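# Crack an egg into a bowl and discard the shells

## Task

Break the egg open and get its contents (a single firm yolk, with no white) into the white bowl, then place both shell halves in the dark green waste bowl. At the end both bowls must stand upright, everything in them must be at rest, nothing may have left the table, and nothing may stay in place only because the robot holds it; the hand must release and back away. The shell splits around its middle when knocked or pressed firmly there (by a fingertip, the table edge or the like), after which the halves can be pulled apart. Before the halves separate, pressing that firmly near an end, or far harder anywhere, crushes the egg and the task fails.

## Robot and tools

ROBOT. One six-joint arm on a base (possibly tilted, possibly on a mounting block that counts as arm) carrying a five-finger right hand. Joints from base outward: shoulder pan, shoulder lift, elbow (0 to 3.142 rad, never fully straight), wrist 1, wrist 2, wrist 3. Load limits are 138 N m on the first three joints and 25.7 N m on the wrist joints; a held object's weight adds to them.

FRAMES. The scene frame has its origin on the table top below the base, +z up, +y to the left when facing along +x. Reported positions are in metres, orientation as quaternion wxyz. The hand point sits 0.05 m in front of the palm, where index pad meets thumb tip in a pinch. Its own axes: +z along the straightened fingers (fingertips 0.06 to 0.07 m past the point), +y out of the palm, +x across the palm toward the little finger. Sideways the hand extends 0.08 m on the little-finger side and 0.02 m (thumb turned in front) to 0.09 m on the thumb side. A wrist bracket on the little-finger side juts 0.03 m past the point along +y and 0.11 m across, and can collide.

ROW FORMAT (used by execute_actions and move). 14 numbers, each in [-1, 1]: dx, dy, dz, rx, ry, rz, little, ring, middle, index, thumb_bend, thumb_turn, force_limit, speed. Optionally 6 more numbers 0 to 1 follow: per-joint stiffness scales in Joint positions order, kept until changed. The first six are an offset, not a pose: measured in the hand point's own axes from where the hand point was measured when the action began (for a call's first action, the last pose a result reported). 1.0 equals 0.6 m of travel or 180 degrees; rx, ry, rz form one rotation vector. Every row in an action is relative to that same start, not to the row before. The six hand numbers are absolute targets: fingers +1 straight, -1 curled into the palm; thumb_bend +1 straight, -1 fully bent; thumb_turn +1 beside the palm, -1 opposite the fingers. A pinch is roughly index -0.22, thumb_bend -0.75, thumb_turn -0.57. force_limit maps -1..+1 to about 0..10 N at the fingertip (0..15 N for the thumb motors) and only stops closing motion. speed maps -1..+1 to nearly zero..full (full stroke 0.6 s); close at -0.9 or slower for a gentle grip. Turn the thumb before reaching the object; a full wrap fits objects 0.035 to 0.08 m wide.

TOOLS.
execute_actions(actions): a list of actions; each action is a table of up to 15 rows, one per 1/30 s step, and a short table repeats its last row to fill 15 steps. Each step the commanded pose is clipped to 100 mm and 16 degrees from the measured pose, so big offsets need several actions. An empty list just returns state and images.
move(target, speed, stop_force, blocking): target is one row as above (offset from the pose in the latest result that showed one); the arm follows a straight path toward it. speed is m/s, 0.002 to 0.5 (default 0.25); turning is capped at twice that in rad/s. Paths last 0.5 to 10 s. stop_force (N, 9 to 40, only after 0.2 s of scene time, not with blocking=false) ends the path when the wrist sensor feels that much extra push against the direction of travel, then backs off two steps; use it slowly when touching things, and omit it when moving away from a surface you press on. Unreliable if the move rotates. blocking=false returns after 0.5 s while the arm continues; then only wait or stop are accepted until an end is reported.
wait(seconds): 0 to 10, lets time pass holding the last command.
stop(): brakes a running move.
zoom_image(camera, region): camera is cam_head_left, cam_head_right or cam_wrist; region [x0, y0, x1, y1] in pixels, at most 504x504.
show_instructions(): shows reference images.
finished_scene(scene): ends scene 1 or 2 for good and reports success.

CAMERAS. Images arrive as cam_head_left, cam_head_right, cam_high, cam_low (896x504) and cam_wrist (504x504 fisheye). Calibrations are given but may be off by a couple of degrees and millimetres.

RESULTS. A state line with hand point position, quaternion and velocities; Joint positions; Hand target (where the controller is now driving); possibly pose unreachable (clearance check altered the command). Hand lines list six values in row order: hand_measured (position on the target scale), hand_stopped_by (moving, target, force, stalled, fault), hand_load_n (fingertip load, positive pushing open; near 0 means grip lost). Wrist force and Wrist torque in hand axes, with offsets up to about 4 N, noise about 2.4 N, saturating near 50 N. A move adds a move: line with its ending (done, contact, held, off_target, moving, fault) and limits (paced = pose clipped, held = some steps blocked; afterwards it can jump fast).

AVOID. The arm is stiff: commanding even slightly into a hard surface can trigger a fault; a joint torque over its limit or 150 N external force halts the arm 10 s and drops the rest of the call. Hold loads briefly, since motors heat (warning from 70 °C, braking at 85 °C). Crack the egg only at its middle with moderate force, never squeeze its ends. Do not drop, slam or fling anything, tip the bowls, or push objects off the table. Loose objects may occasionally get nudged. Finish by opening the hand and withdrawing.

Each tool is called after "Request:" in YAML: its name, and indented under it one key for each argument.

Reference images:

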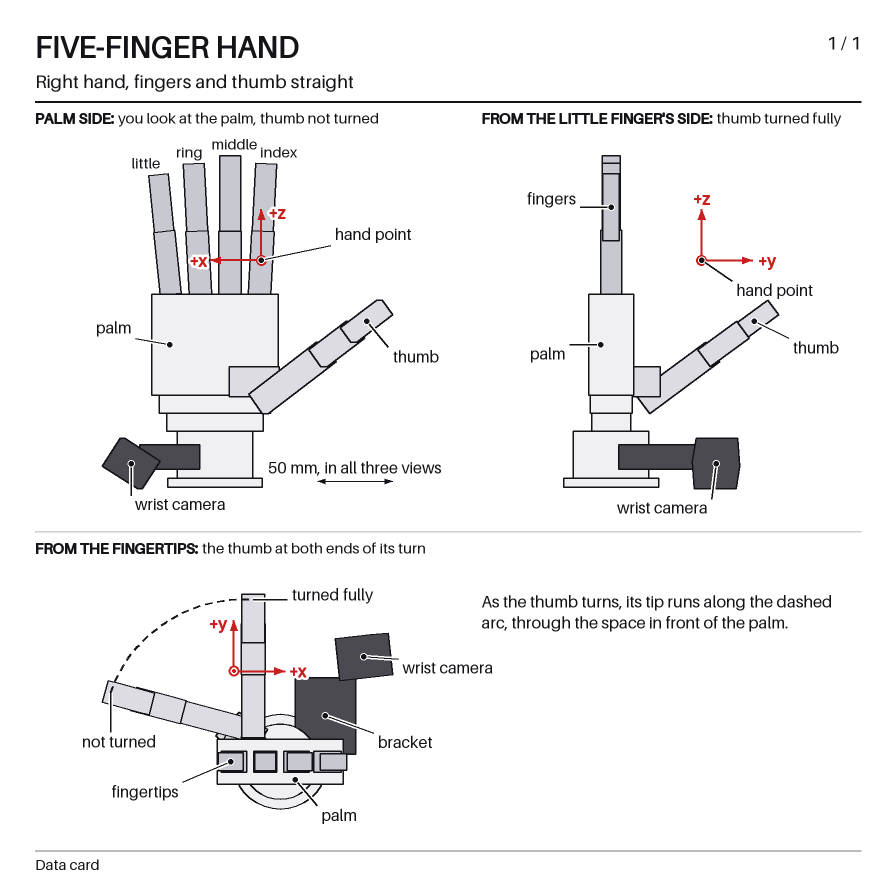

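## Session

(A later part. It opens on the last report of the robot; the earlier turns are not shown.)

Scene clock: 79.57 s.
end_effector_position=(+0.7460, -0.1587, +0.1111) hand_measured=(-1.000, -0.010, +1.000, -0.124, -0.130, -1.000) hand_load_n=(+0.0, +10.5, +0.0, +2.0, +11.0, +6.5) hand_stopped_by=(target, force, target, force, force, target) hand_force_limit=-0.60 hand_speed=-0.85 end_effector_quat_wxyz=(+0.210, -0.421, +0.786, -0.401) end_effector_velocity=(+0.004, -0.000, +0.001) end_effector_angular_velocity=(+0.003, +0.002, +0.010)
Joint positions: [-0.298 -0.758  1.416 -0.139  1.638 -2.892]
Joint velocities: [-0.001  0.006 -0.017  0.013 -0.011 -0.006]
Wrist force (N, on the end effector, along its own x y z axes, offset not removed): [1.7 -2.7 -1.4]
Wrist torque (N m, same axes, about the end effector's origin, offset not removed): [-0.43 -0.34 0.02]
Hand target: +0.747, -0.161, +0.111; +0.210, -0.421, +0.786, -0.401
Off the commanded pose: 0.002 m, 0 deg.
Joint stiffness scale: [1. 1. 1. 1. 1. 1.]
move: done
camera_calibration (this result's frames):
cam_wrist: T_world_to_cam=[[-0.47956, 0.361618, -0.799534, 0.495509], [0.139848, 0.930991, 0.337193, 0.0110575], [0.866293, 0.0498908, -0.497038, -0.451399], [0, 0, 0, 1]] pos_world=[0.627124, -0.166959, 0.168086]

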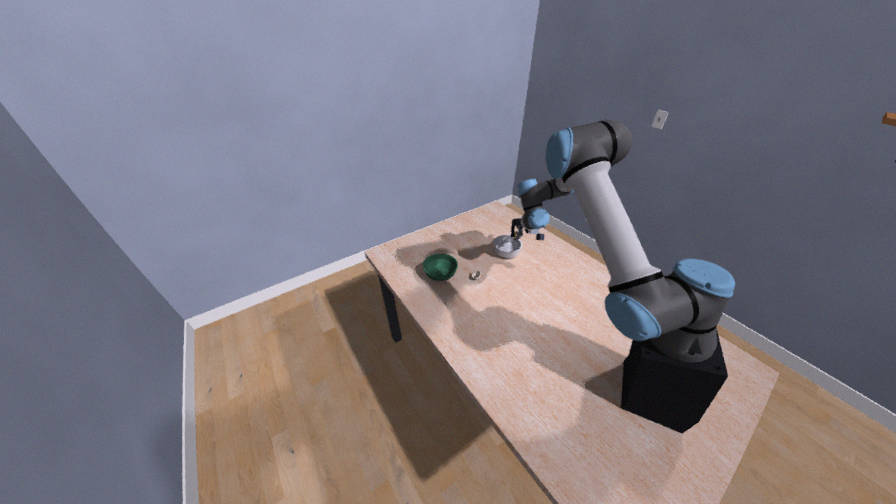

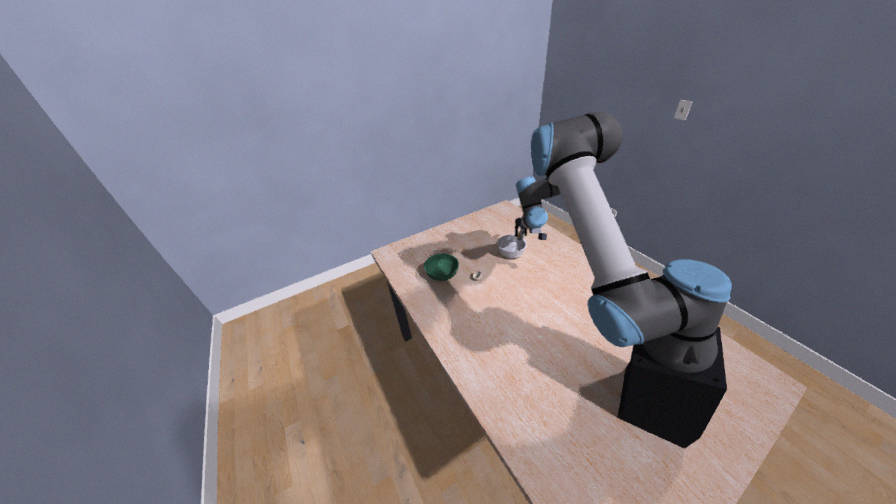

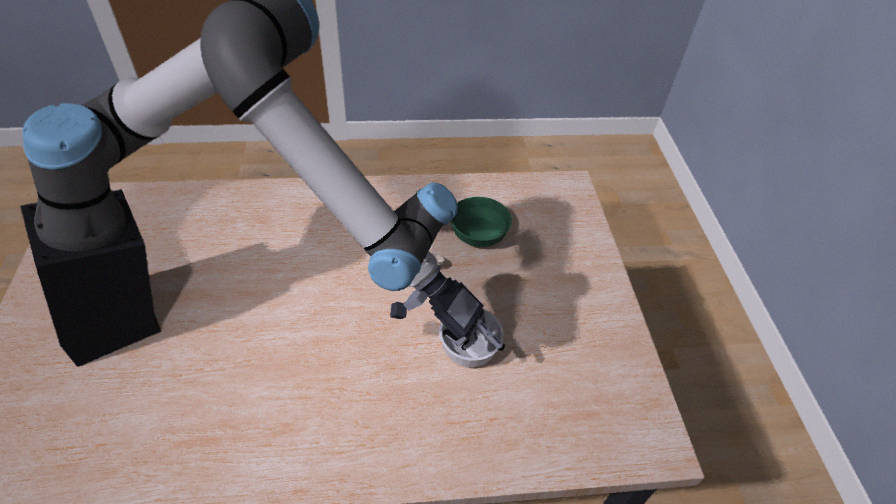

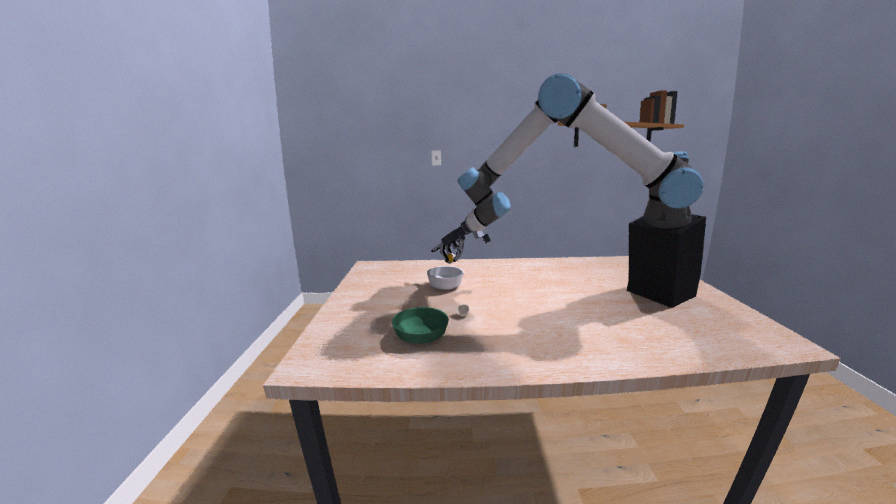

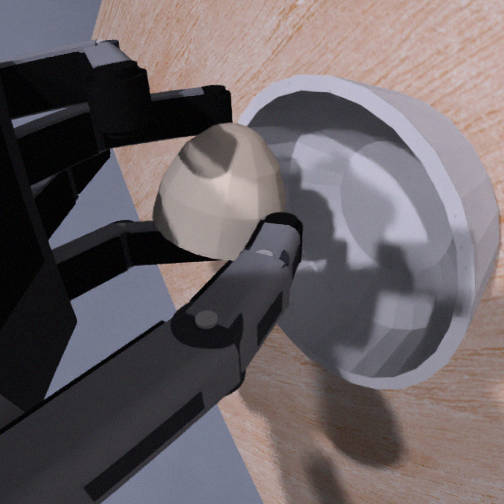

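Request:
execute_actions:
  actions: []

Scene clock: 80.00 s.
end_effector_position=(+0.7461, -0.1589, +0.1110) hand_measured=(-1.000, -0.010, +1.000, -0.124, -0.130, -1.000) hand_load_n=(+0.0, +10.5, +0.0, +2.0, +11.0, +6.5) hand_stopped_by=(target, force, target, force, force, target) hand_force_limit=-0.60 hand_speed=-0.85 end_effector_quat_wxyz=(+0.210, -0.422, +0.786, -0.400) end_effector_velocity=(+0.001, +0.001, +0.001) end_effector_angular_velocity=(+0.002, -0.002, +0.002)
Joint positions: [-0.299 -0.757  1.414 -0.137  1.637 -2.893]
Joint velocities: [-0.    -0.001 -0.001  0.001 -0.003  0.001]
Wrist force (N, on the end effector, along its own x y z axes, offset not removed): [-1.6 -2.1 -1.3]
Wrist torque (N m, same axes, about the end effector's origin, offset not removed): [-0.39 0.25 -0.16]
Hand target: +0.747, -0.161, +0.111; +0.210, -0.421, +0.786, -0.401
Off the commanded pose: 0.002 m, 0 deg.
Joint stiffness scale: [1. 1. 1. 1. 1. 1.]
camera_calibration (this result's frames):
cam_wrist: T_world_to_cam=[[-0.480573, 0.361741, -0.79887, 0.496309], [0.139507, 0.930894, 0.337601, 0.0115107], [0.865787, 0.0507942, -0.497827, -0.450994], [0, 0, 0, 1]] pos_world=[0.627372, -0.167343, 0.168083]

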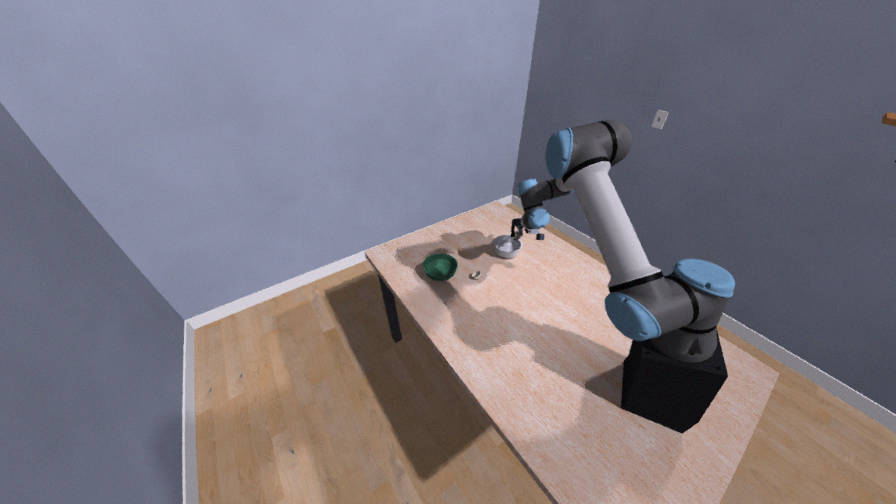

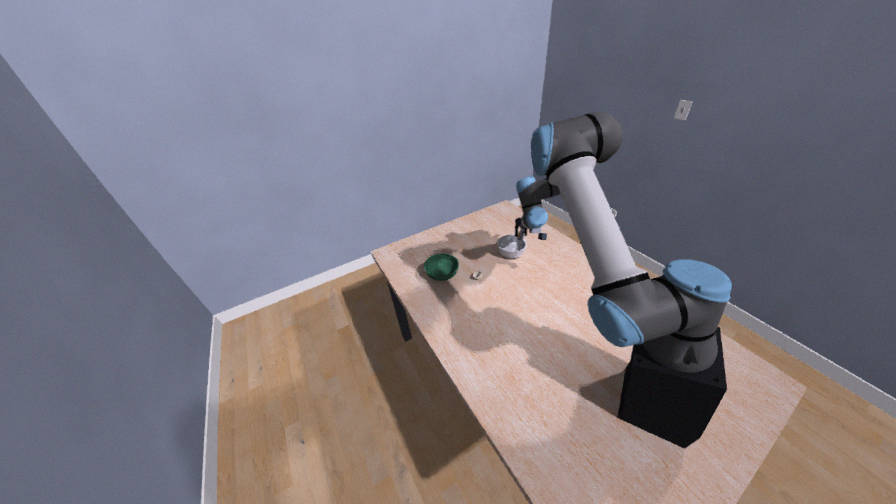

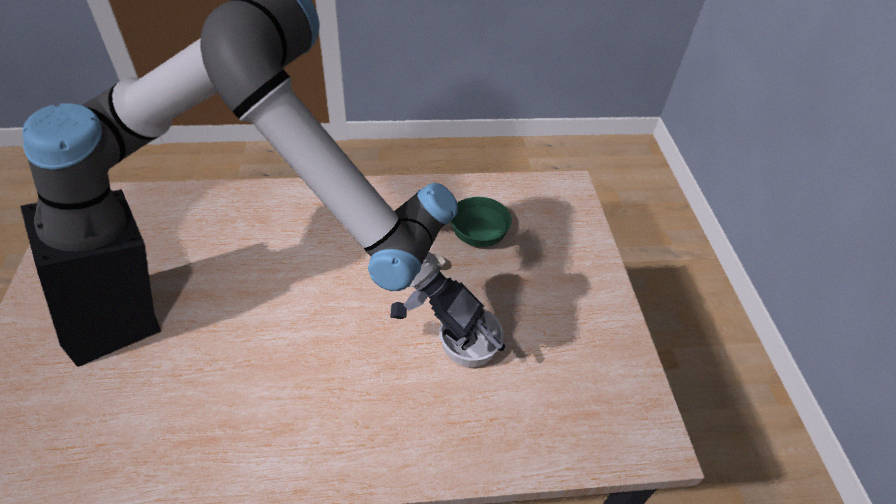

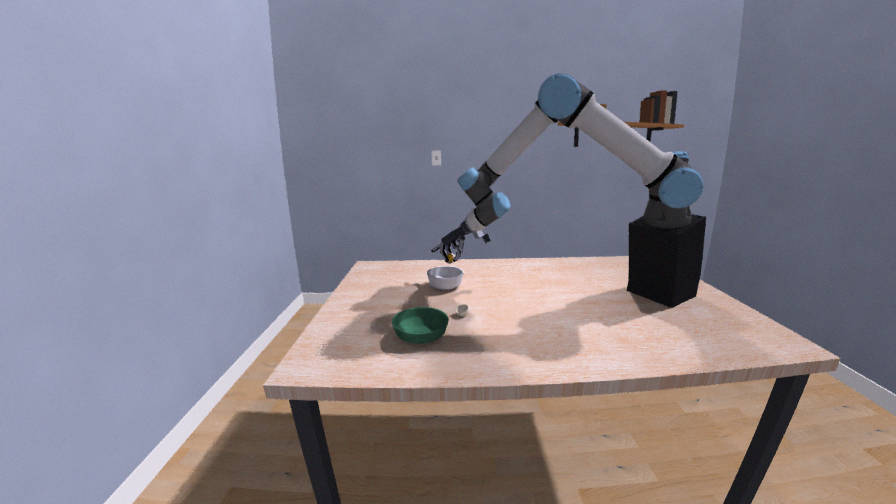

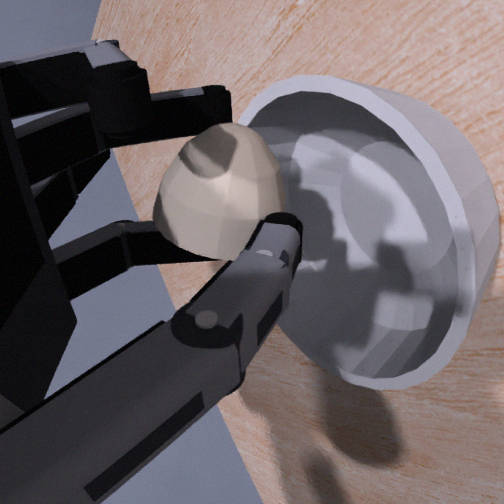

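Request:
move:
  target: [0,0.046,0.036,0,0,0,-1,-0.15,1,-0.15,-0.2,-1,-0.6,-0.85]
  speed: 0.05

Request:
zoom_image:
  camera: "cam_low"
  region: [410,230,490,300]

Scene clock: 81.33 s.
end_effector_position=(+0.7459, -0.1608, +0.0774) hand_measured=(-1.000, -0.010, +1.000, -0.124, -0.130, -1.000) hand_load_n=(+0.0, +9.5, +0.0, +2.0, +11.0, +6.5) hand_stopped_by=(target, force, target, force, force, target) hand_force_limit=-0.60 hand_speed=-0.85 end_effector_quat_wxyz=(+0.209, -0.421, +0.786, -0.400) end_effector_velocity=(+0.004, -0.001, +0.002) end_effector_angular_velocity=(-0.003, -0.008, +0.001)
Joint positions: [-0.292 -0.697  1.398 -0.181  1.644 -2.889]
Joint velocities: [ 0.    -0.001 -0.004 -0.004  0.     0.001]
Wrist force (N, on the end effector, along its own x y z axes, offset not removed): [0.8 -3.7 -1.7]
Wrist torque (N m, same axes, about the end effector's origin, offset not removed): [-0.56 -0.28 -0.18]
Hand target: +0.747, -0.160, +0.076; +0.210, -0.422, +0.786, -0.400
Off the commanded pose: 0.002 m, 0 deg.
Joint stiffness scale: [1. 1. 1. 1. 1. 1.]
move: done
camera_calibration (this result's frames):
cam_wrist: T_world_to_cam=[[-0.480478, 0.362222, -0.79871, 0.470084], [0.140761, 0.930766, 0.337433, 0.0236941], [0.865637, 0.0497017, -0.498199, -0.467422], [0, 0, 0, 1]] pos_world=[0.627148, -0.169097, 0.134596]

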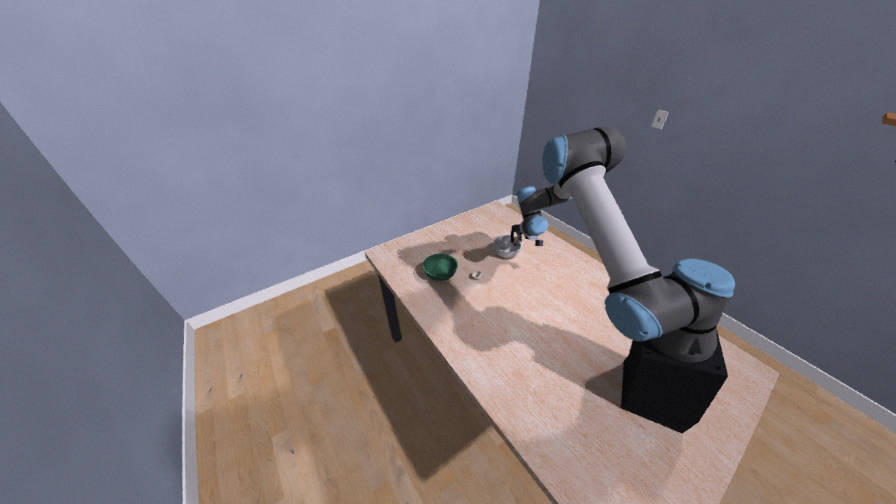

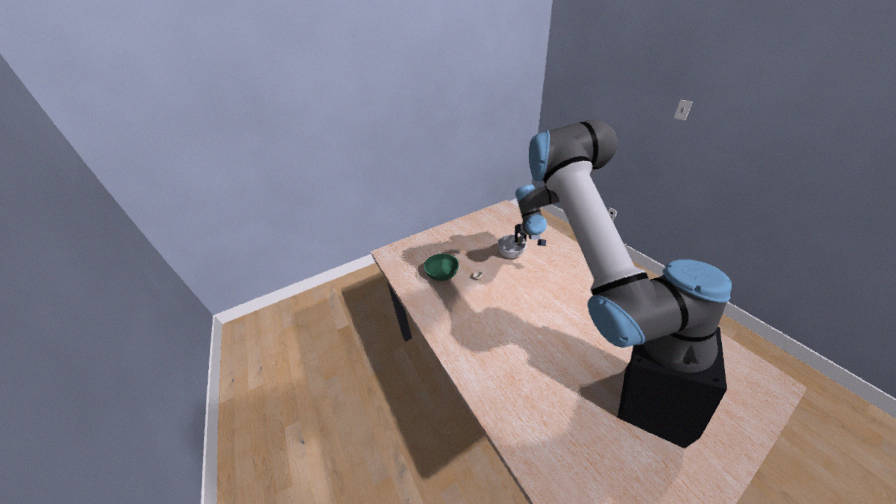

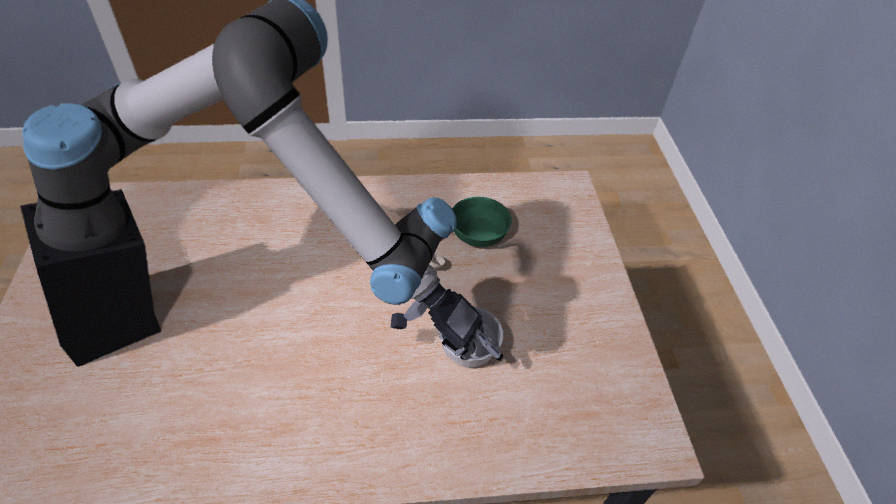

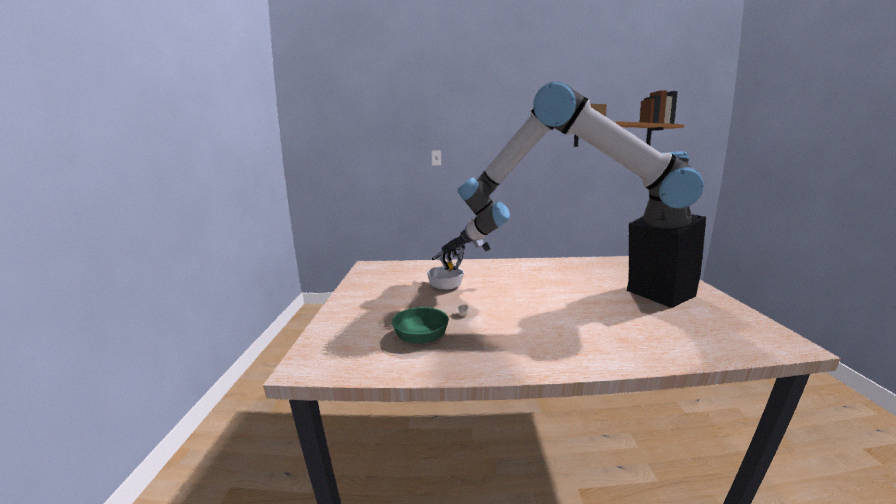

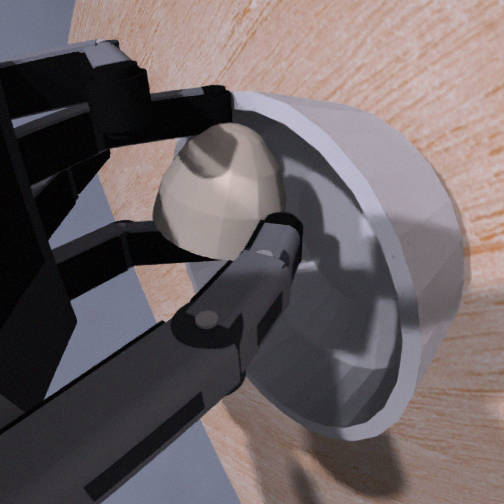

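Region (410, 230, 490, 300) of cam_low's 896x504 image, scaled by 6.300, with more detail than that image has; it fills the top 441 rows of this view, and the rest is white.

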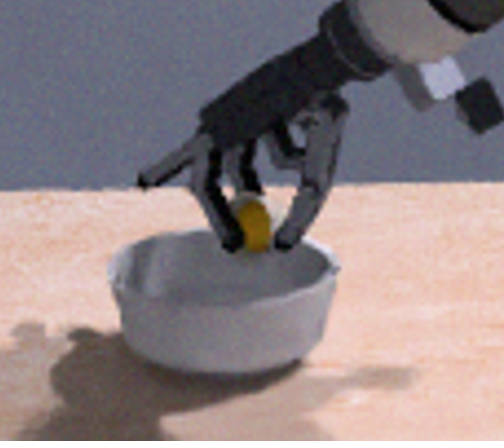

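Request:
move:
  target: [-0.02,0.024,0.019,0,0,0,-1,-0.15,1,-0.15,-0.2,-1,-0.6,-0.85]
  speed: 0.03

Request:
execute_actions:
  actions:
    - [[0,0,0,0,0,0,-1,-0.15,1,0.4,-0.2,-1,-0.6,-0.5]]
    - [[0,0,0,0,0,0,-1,-0.15,1,0.4,-0.2,-1,-0.6,-0.5]]

Request:
zoom_image:
  camera: "cam_low"
  region: [410,230,490,300]

Scene clock: 82.73 s.
end_effector_position=(+0.7526, -0.1535, +0.0610) hand_measured=(-1.000, -0.010, +1.000, -0.124, -0.130, -1.000) hand_load_n=(+0.0, +10.0, +0.0, +2.0, +11.0, +6.5) hand_stopped_by=(target, force, target, force, force, target) hand_force_limit=-0.60 hand_speed=-0.85 end_effector_quat_wxyz=(+0.209, -0.421, +0.786, -0.401) end_effector_velocity=(+0.003, +0.001, +0.002) end_effector_angular_velocity=(-0.000, -0.006, +0.002)
Joint positions: [-0.27  -0.66   1.367 -0.189  1.665 -2.878]
Joint velocities: [ 0.002  0.    -0.006  0.001 -0.     0.002]
Wrist force (N, on the end effector, along its own x y z axes, offset not removed): [-0.2 -5.4 -2.1]
Wrist torque (N m, same axes, about the end effector's origin, offset not removed): [-0.54 0.06 -0.28]
Hand target: +0.753, -0.151, +0.059; +0.209, -0.421, +0.786, -0.400
Off the commanded pose: 0.003 m, 0 deg.
Joint stiffness scale: [1. 1. 1. 1. 1. 1.]
move: done
camera_calibration (this result's frames):
cam_wrist: T_world_to_cam=[[-0.47856, 0.361908, -0.800002, 0.45614], [0.141965, 0.931011, 0.336251, 0.0206495], [0.866502, 0.0473443, -0.496923, -0.482874], [0, 0, 0, 1]] pos_world=[0.63377, -0.161444, 0.118019]

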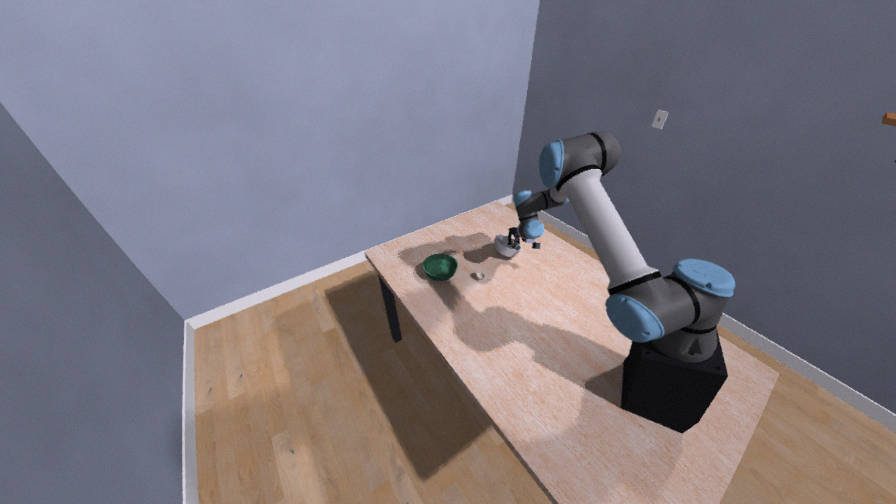

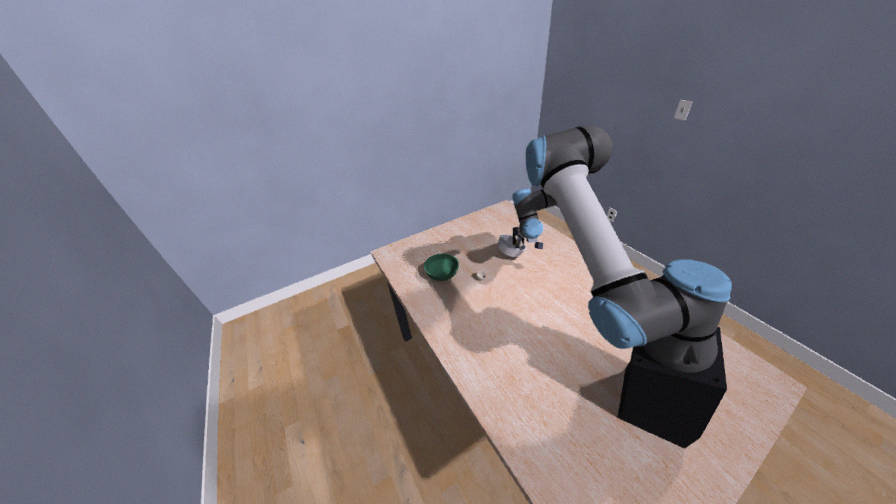

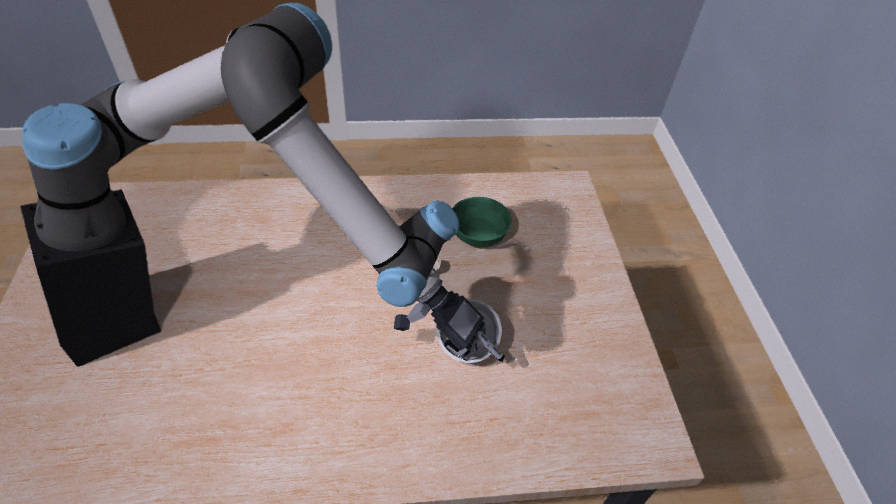

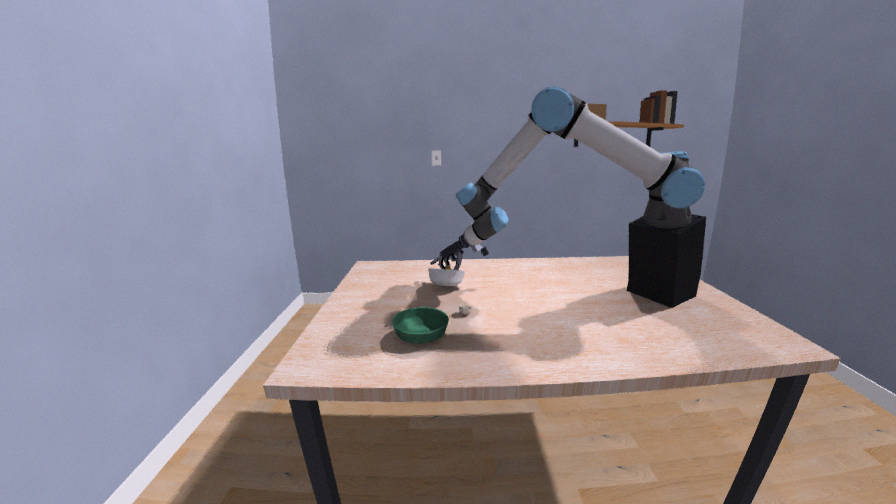

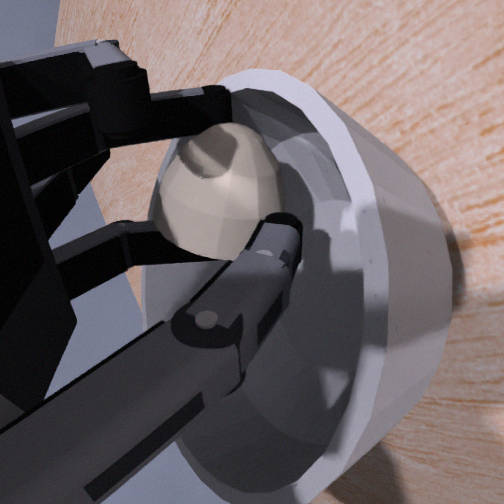

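Scene clock: 83.73 s.
end_effector_position=(+0.7529, -0.1534, +0.0612) hand_measured=(-1.000, -0.010, +1.000, +0.400, -0.130, -1.000) hand_load_n=(+0.0, +10.0, +0.0, +0.0, +9.5, +8.0) hand_stopped_by=(target, force, target, target, force, target) hand_force_limit=-0.60 hand_speed=-0.50 end_effector_quat_wxyz=(+0.209, -0.421, +0.786, -0.402) end_effector_velocity=(+0.000, -0.000, +0.000) end_effector_angular_velocity=(-0.002, +0.000, +0.001)
Joint positions: [-0.27  -0.66   1.367 -0.189  1.665 -2.877]
Joint velocities: [-0.    -0.    -0.001  0.     0.    -0.002]
Wrist force (N, on the end effector, along its own x y z axes, offset not removed): [2.0 -3.2 -3.8]
Wrist torque (N m, same axes, about the end effector's origin, offset not removed): [-0.13 -0.33 -0.03]
Hand target: +0.753, -0.153, +0.061; +0.209, -0.421, +0.786, -0.402
Off the commanded pose: 0.000 m, 0 deg.
Joint stiffness scale: [1. 1. 1. 1. 1. 1.]
camera_calibration (this result's frames):
cam_wrist: T_world_to_cam=[[-0.478226, 0.361765, -0.800266, 0.456129], [0.141688, 0.931063, 0.336223, 0.0207472], [0.866732, 0.0474023, -0.496516, -0.483171], [0, 0, 0, 1]] pos_world=[0.633972, -0.161425, 0.118146]

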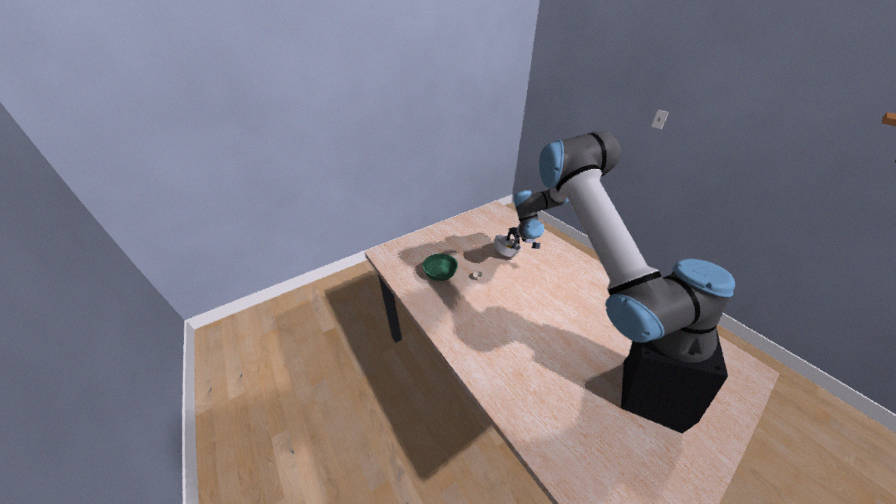

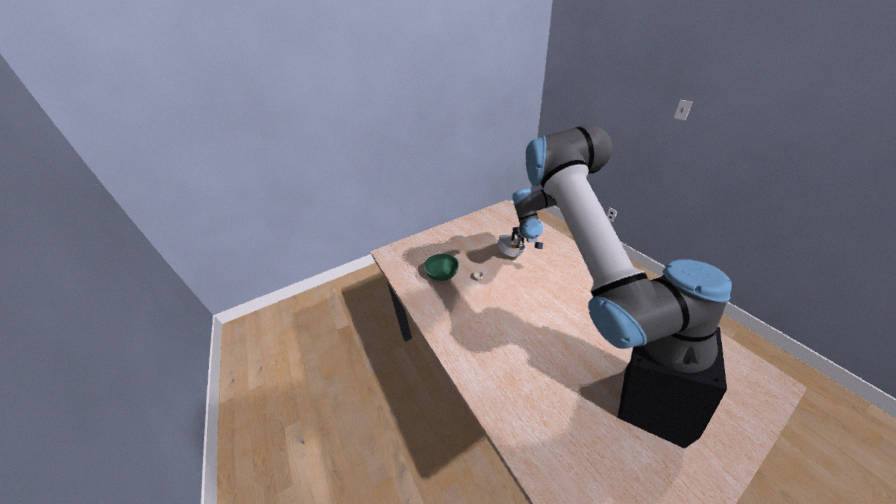

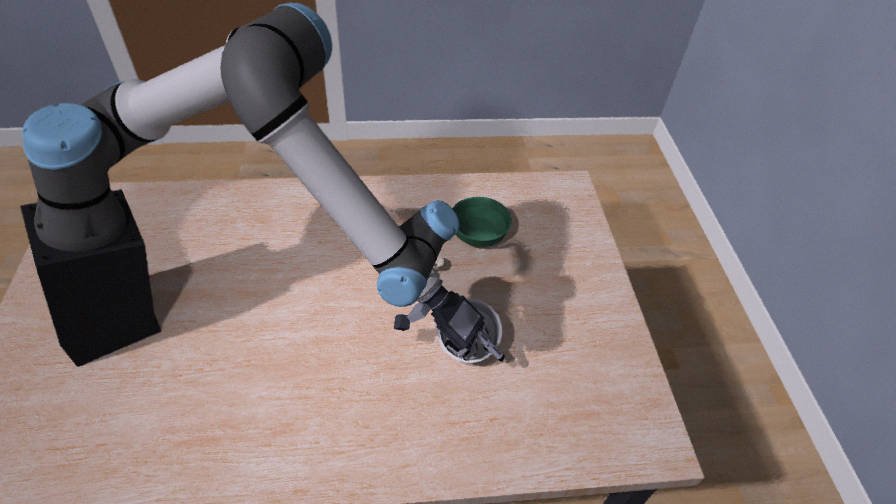

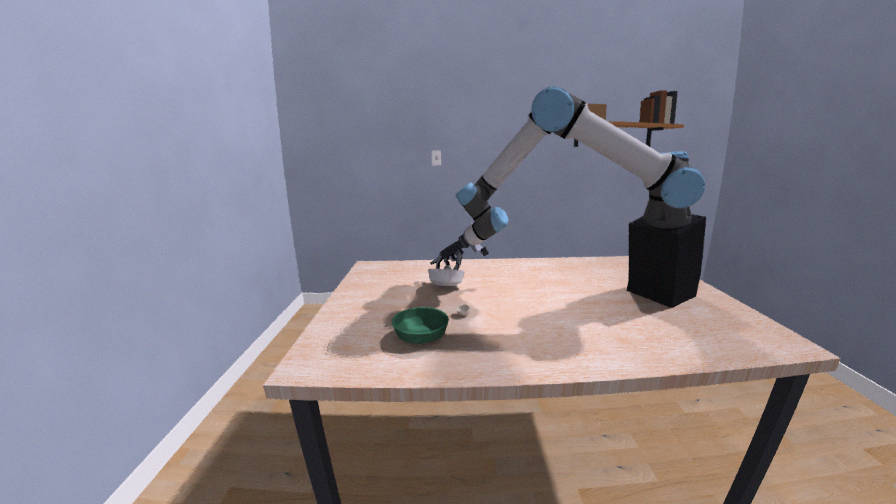

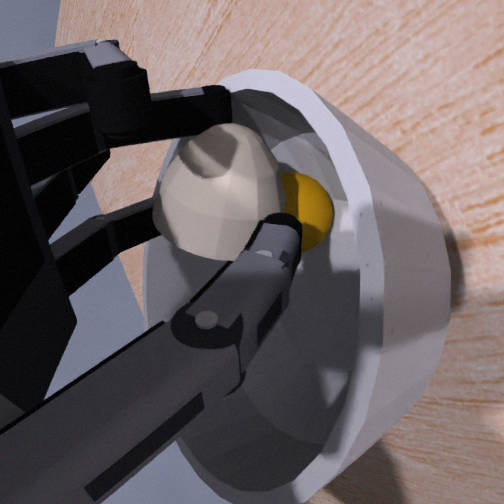

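Region (410, 230, 490, 300) of cam_low's 896x504 image, scaled by 6.300, with more detail than that image has; it fills the top 441 rows of this view, and the rest is white.

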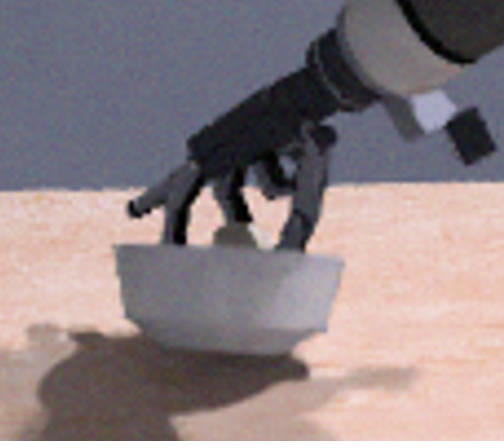

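Request:
move:
  target: [0,-0.03,-0.024,0,0,0,-1,-0.15,1,0.4,-0.2,-1,-0.6,-0.5]
  speed: 0.015

Scene clock: 85.67 s.
end_effector_position=(+0.7538, -0.1519, +0.0839) hand_measured=(-1.000, -0.010, +1.000, +0.400, -0.130, -1.000) hand_load_n=(+0.0, +10.5, +0.0, +0.0, +9.5, +8.0) hand_stopped_by=(target, force, target, target, force, target) hand_force_limit=-0.60 hand_speed=-0.50 end_effector_quat_wxyz=(+0.210, -0.421, +0.786, -0.402) end_effector_velocity=(-0.000, -0.000, +0.002) end_effector_angular_velocity=(-0.000, +0.001, -0.001)
Joint positions: [-0.274 -0.701  1.381 -0.163  1.661 -2.88 ]
Joint velocities: [-0.001 -0.004  0.001  0.003  0.    -0.001]
Wrist force (N, on the end effector, along its own x y z axes, offset not removed): [-1.3 -3.2 -1.6]
Wrist torque (N m, same axes, about the end effector's origin, offset not removed): [-0.38 0.10 -0.25]
Hand target: +0.752, -0.153, +0.084; +0.209, -0.421, +0.786, -0.402
Off the commanded pose: 0.002 m, 0 deg.
Joint stiffness scale: [1. 1. 1. 1. 1. 1.]
move: done
camera_calibration (this result's frames):
cam_wrist: T_world_to_cam=[[-0.476897, 0.360568, -0.801599, 0.473136], [0.13983, 0.931494, 0.335806, 0.0130232], [0.867766, 0.048057, -0.494645, -0.473622], [0, 0, 0, 1]] pos_world=[0.634809, -0.159968, 0.140617]

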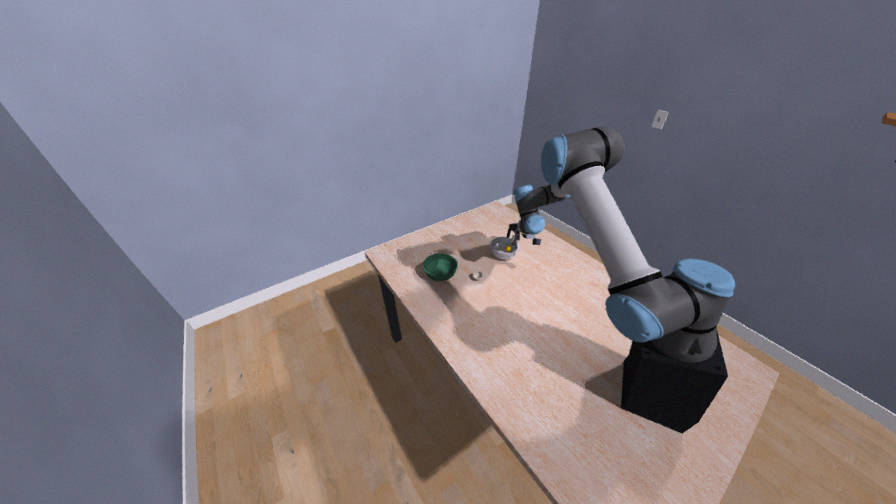

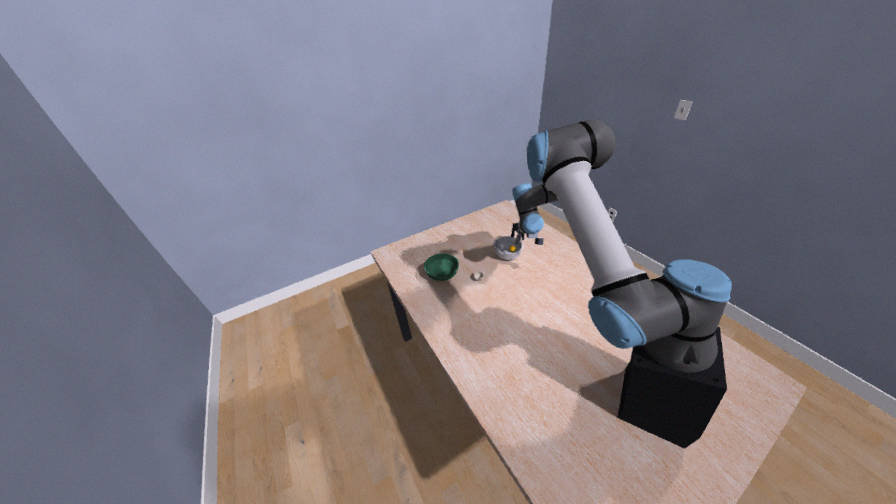

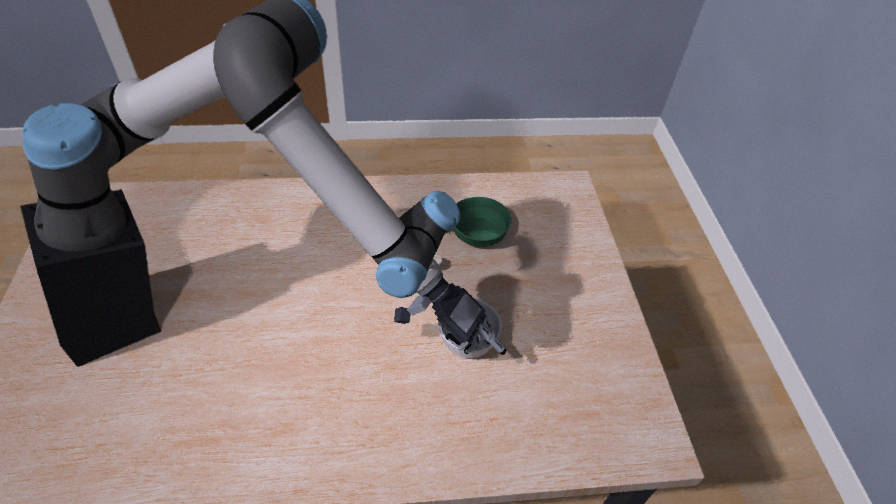

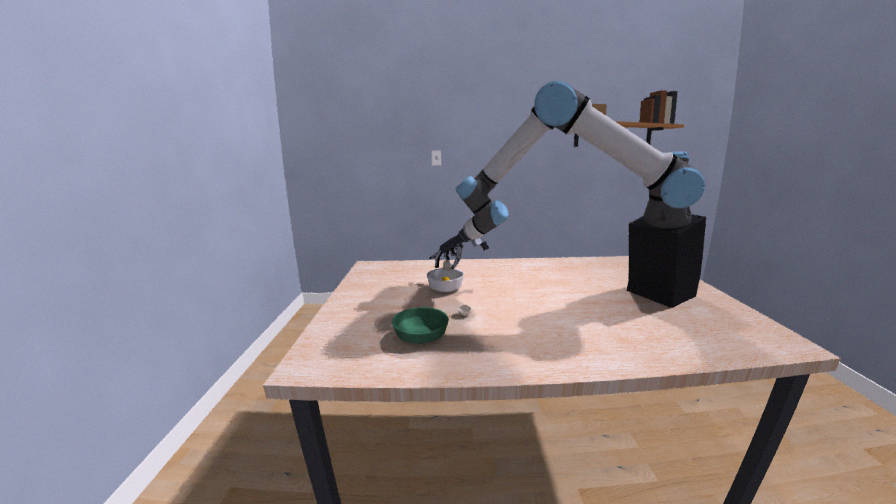

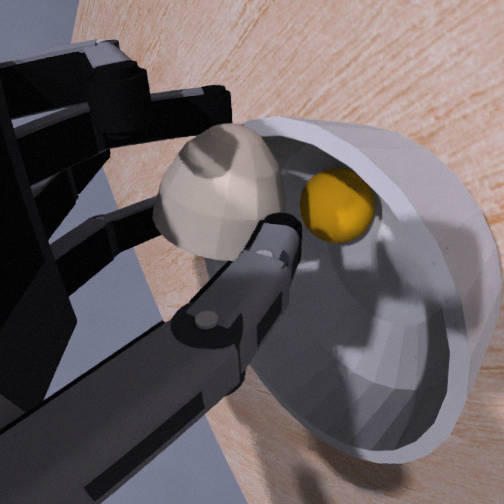

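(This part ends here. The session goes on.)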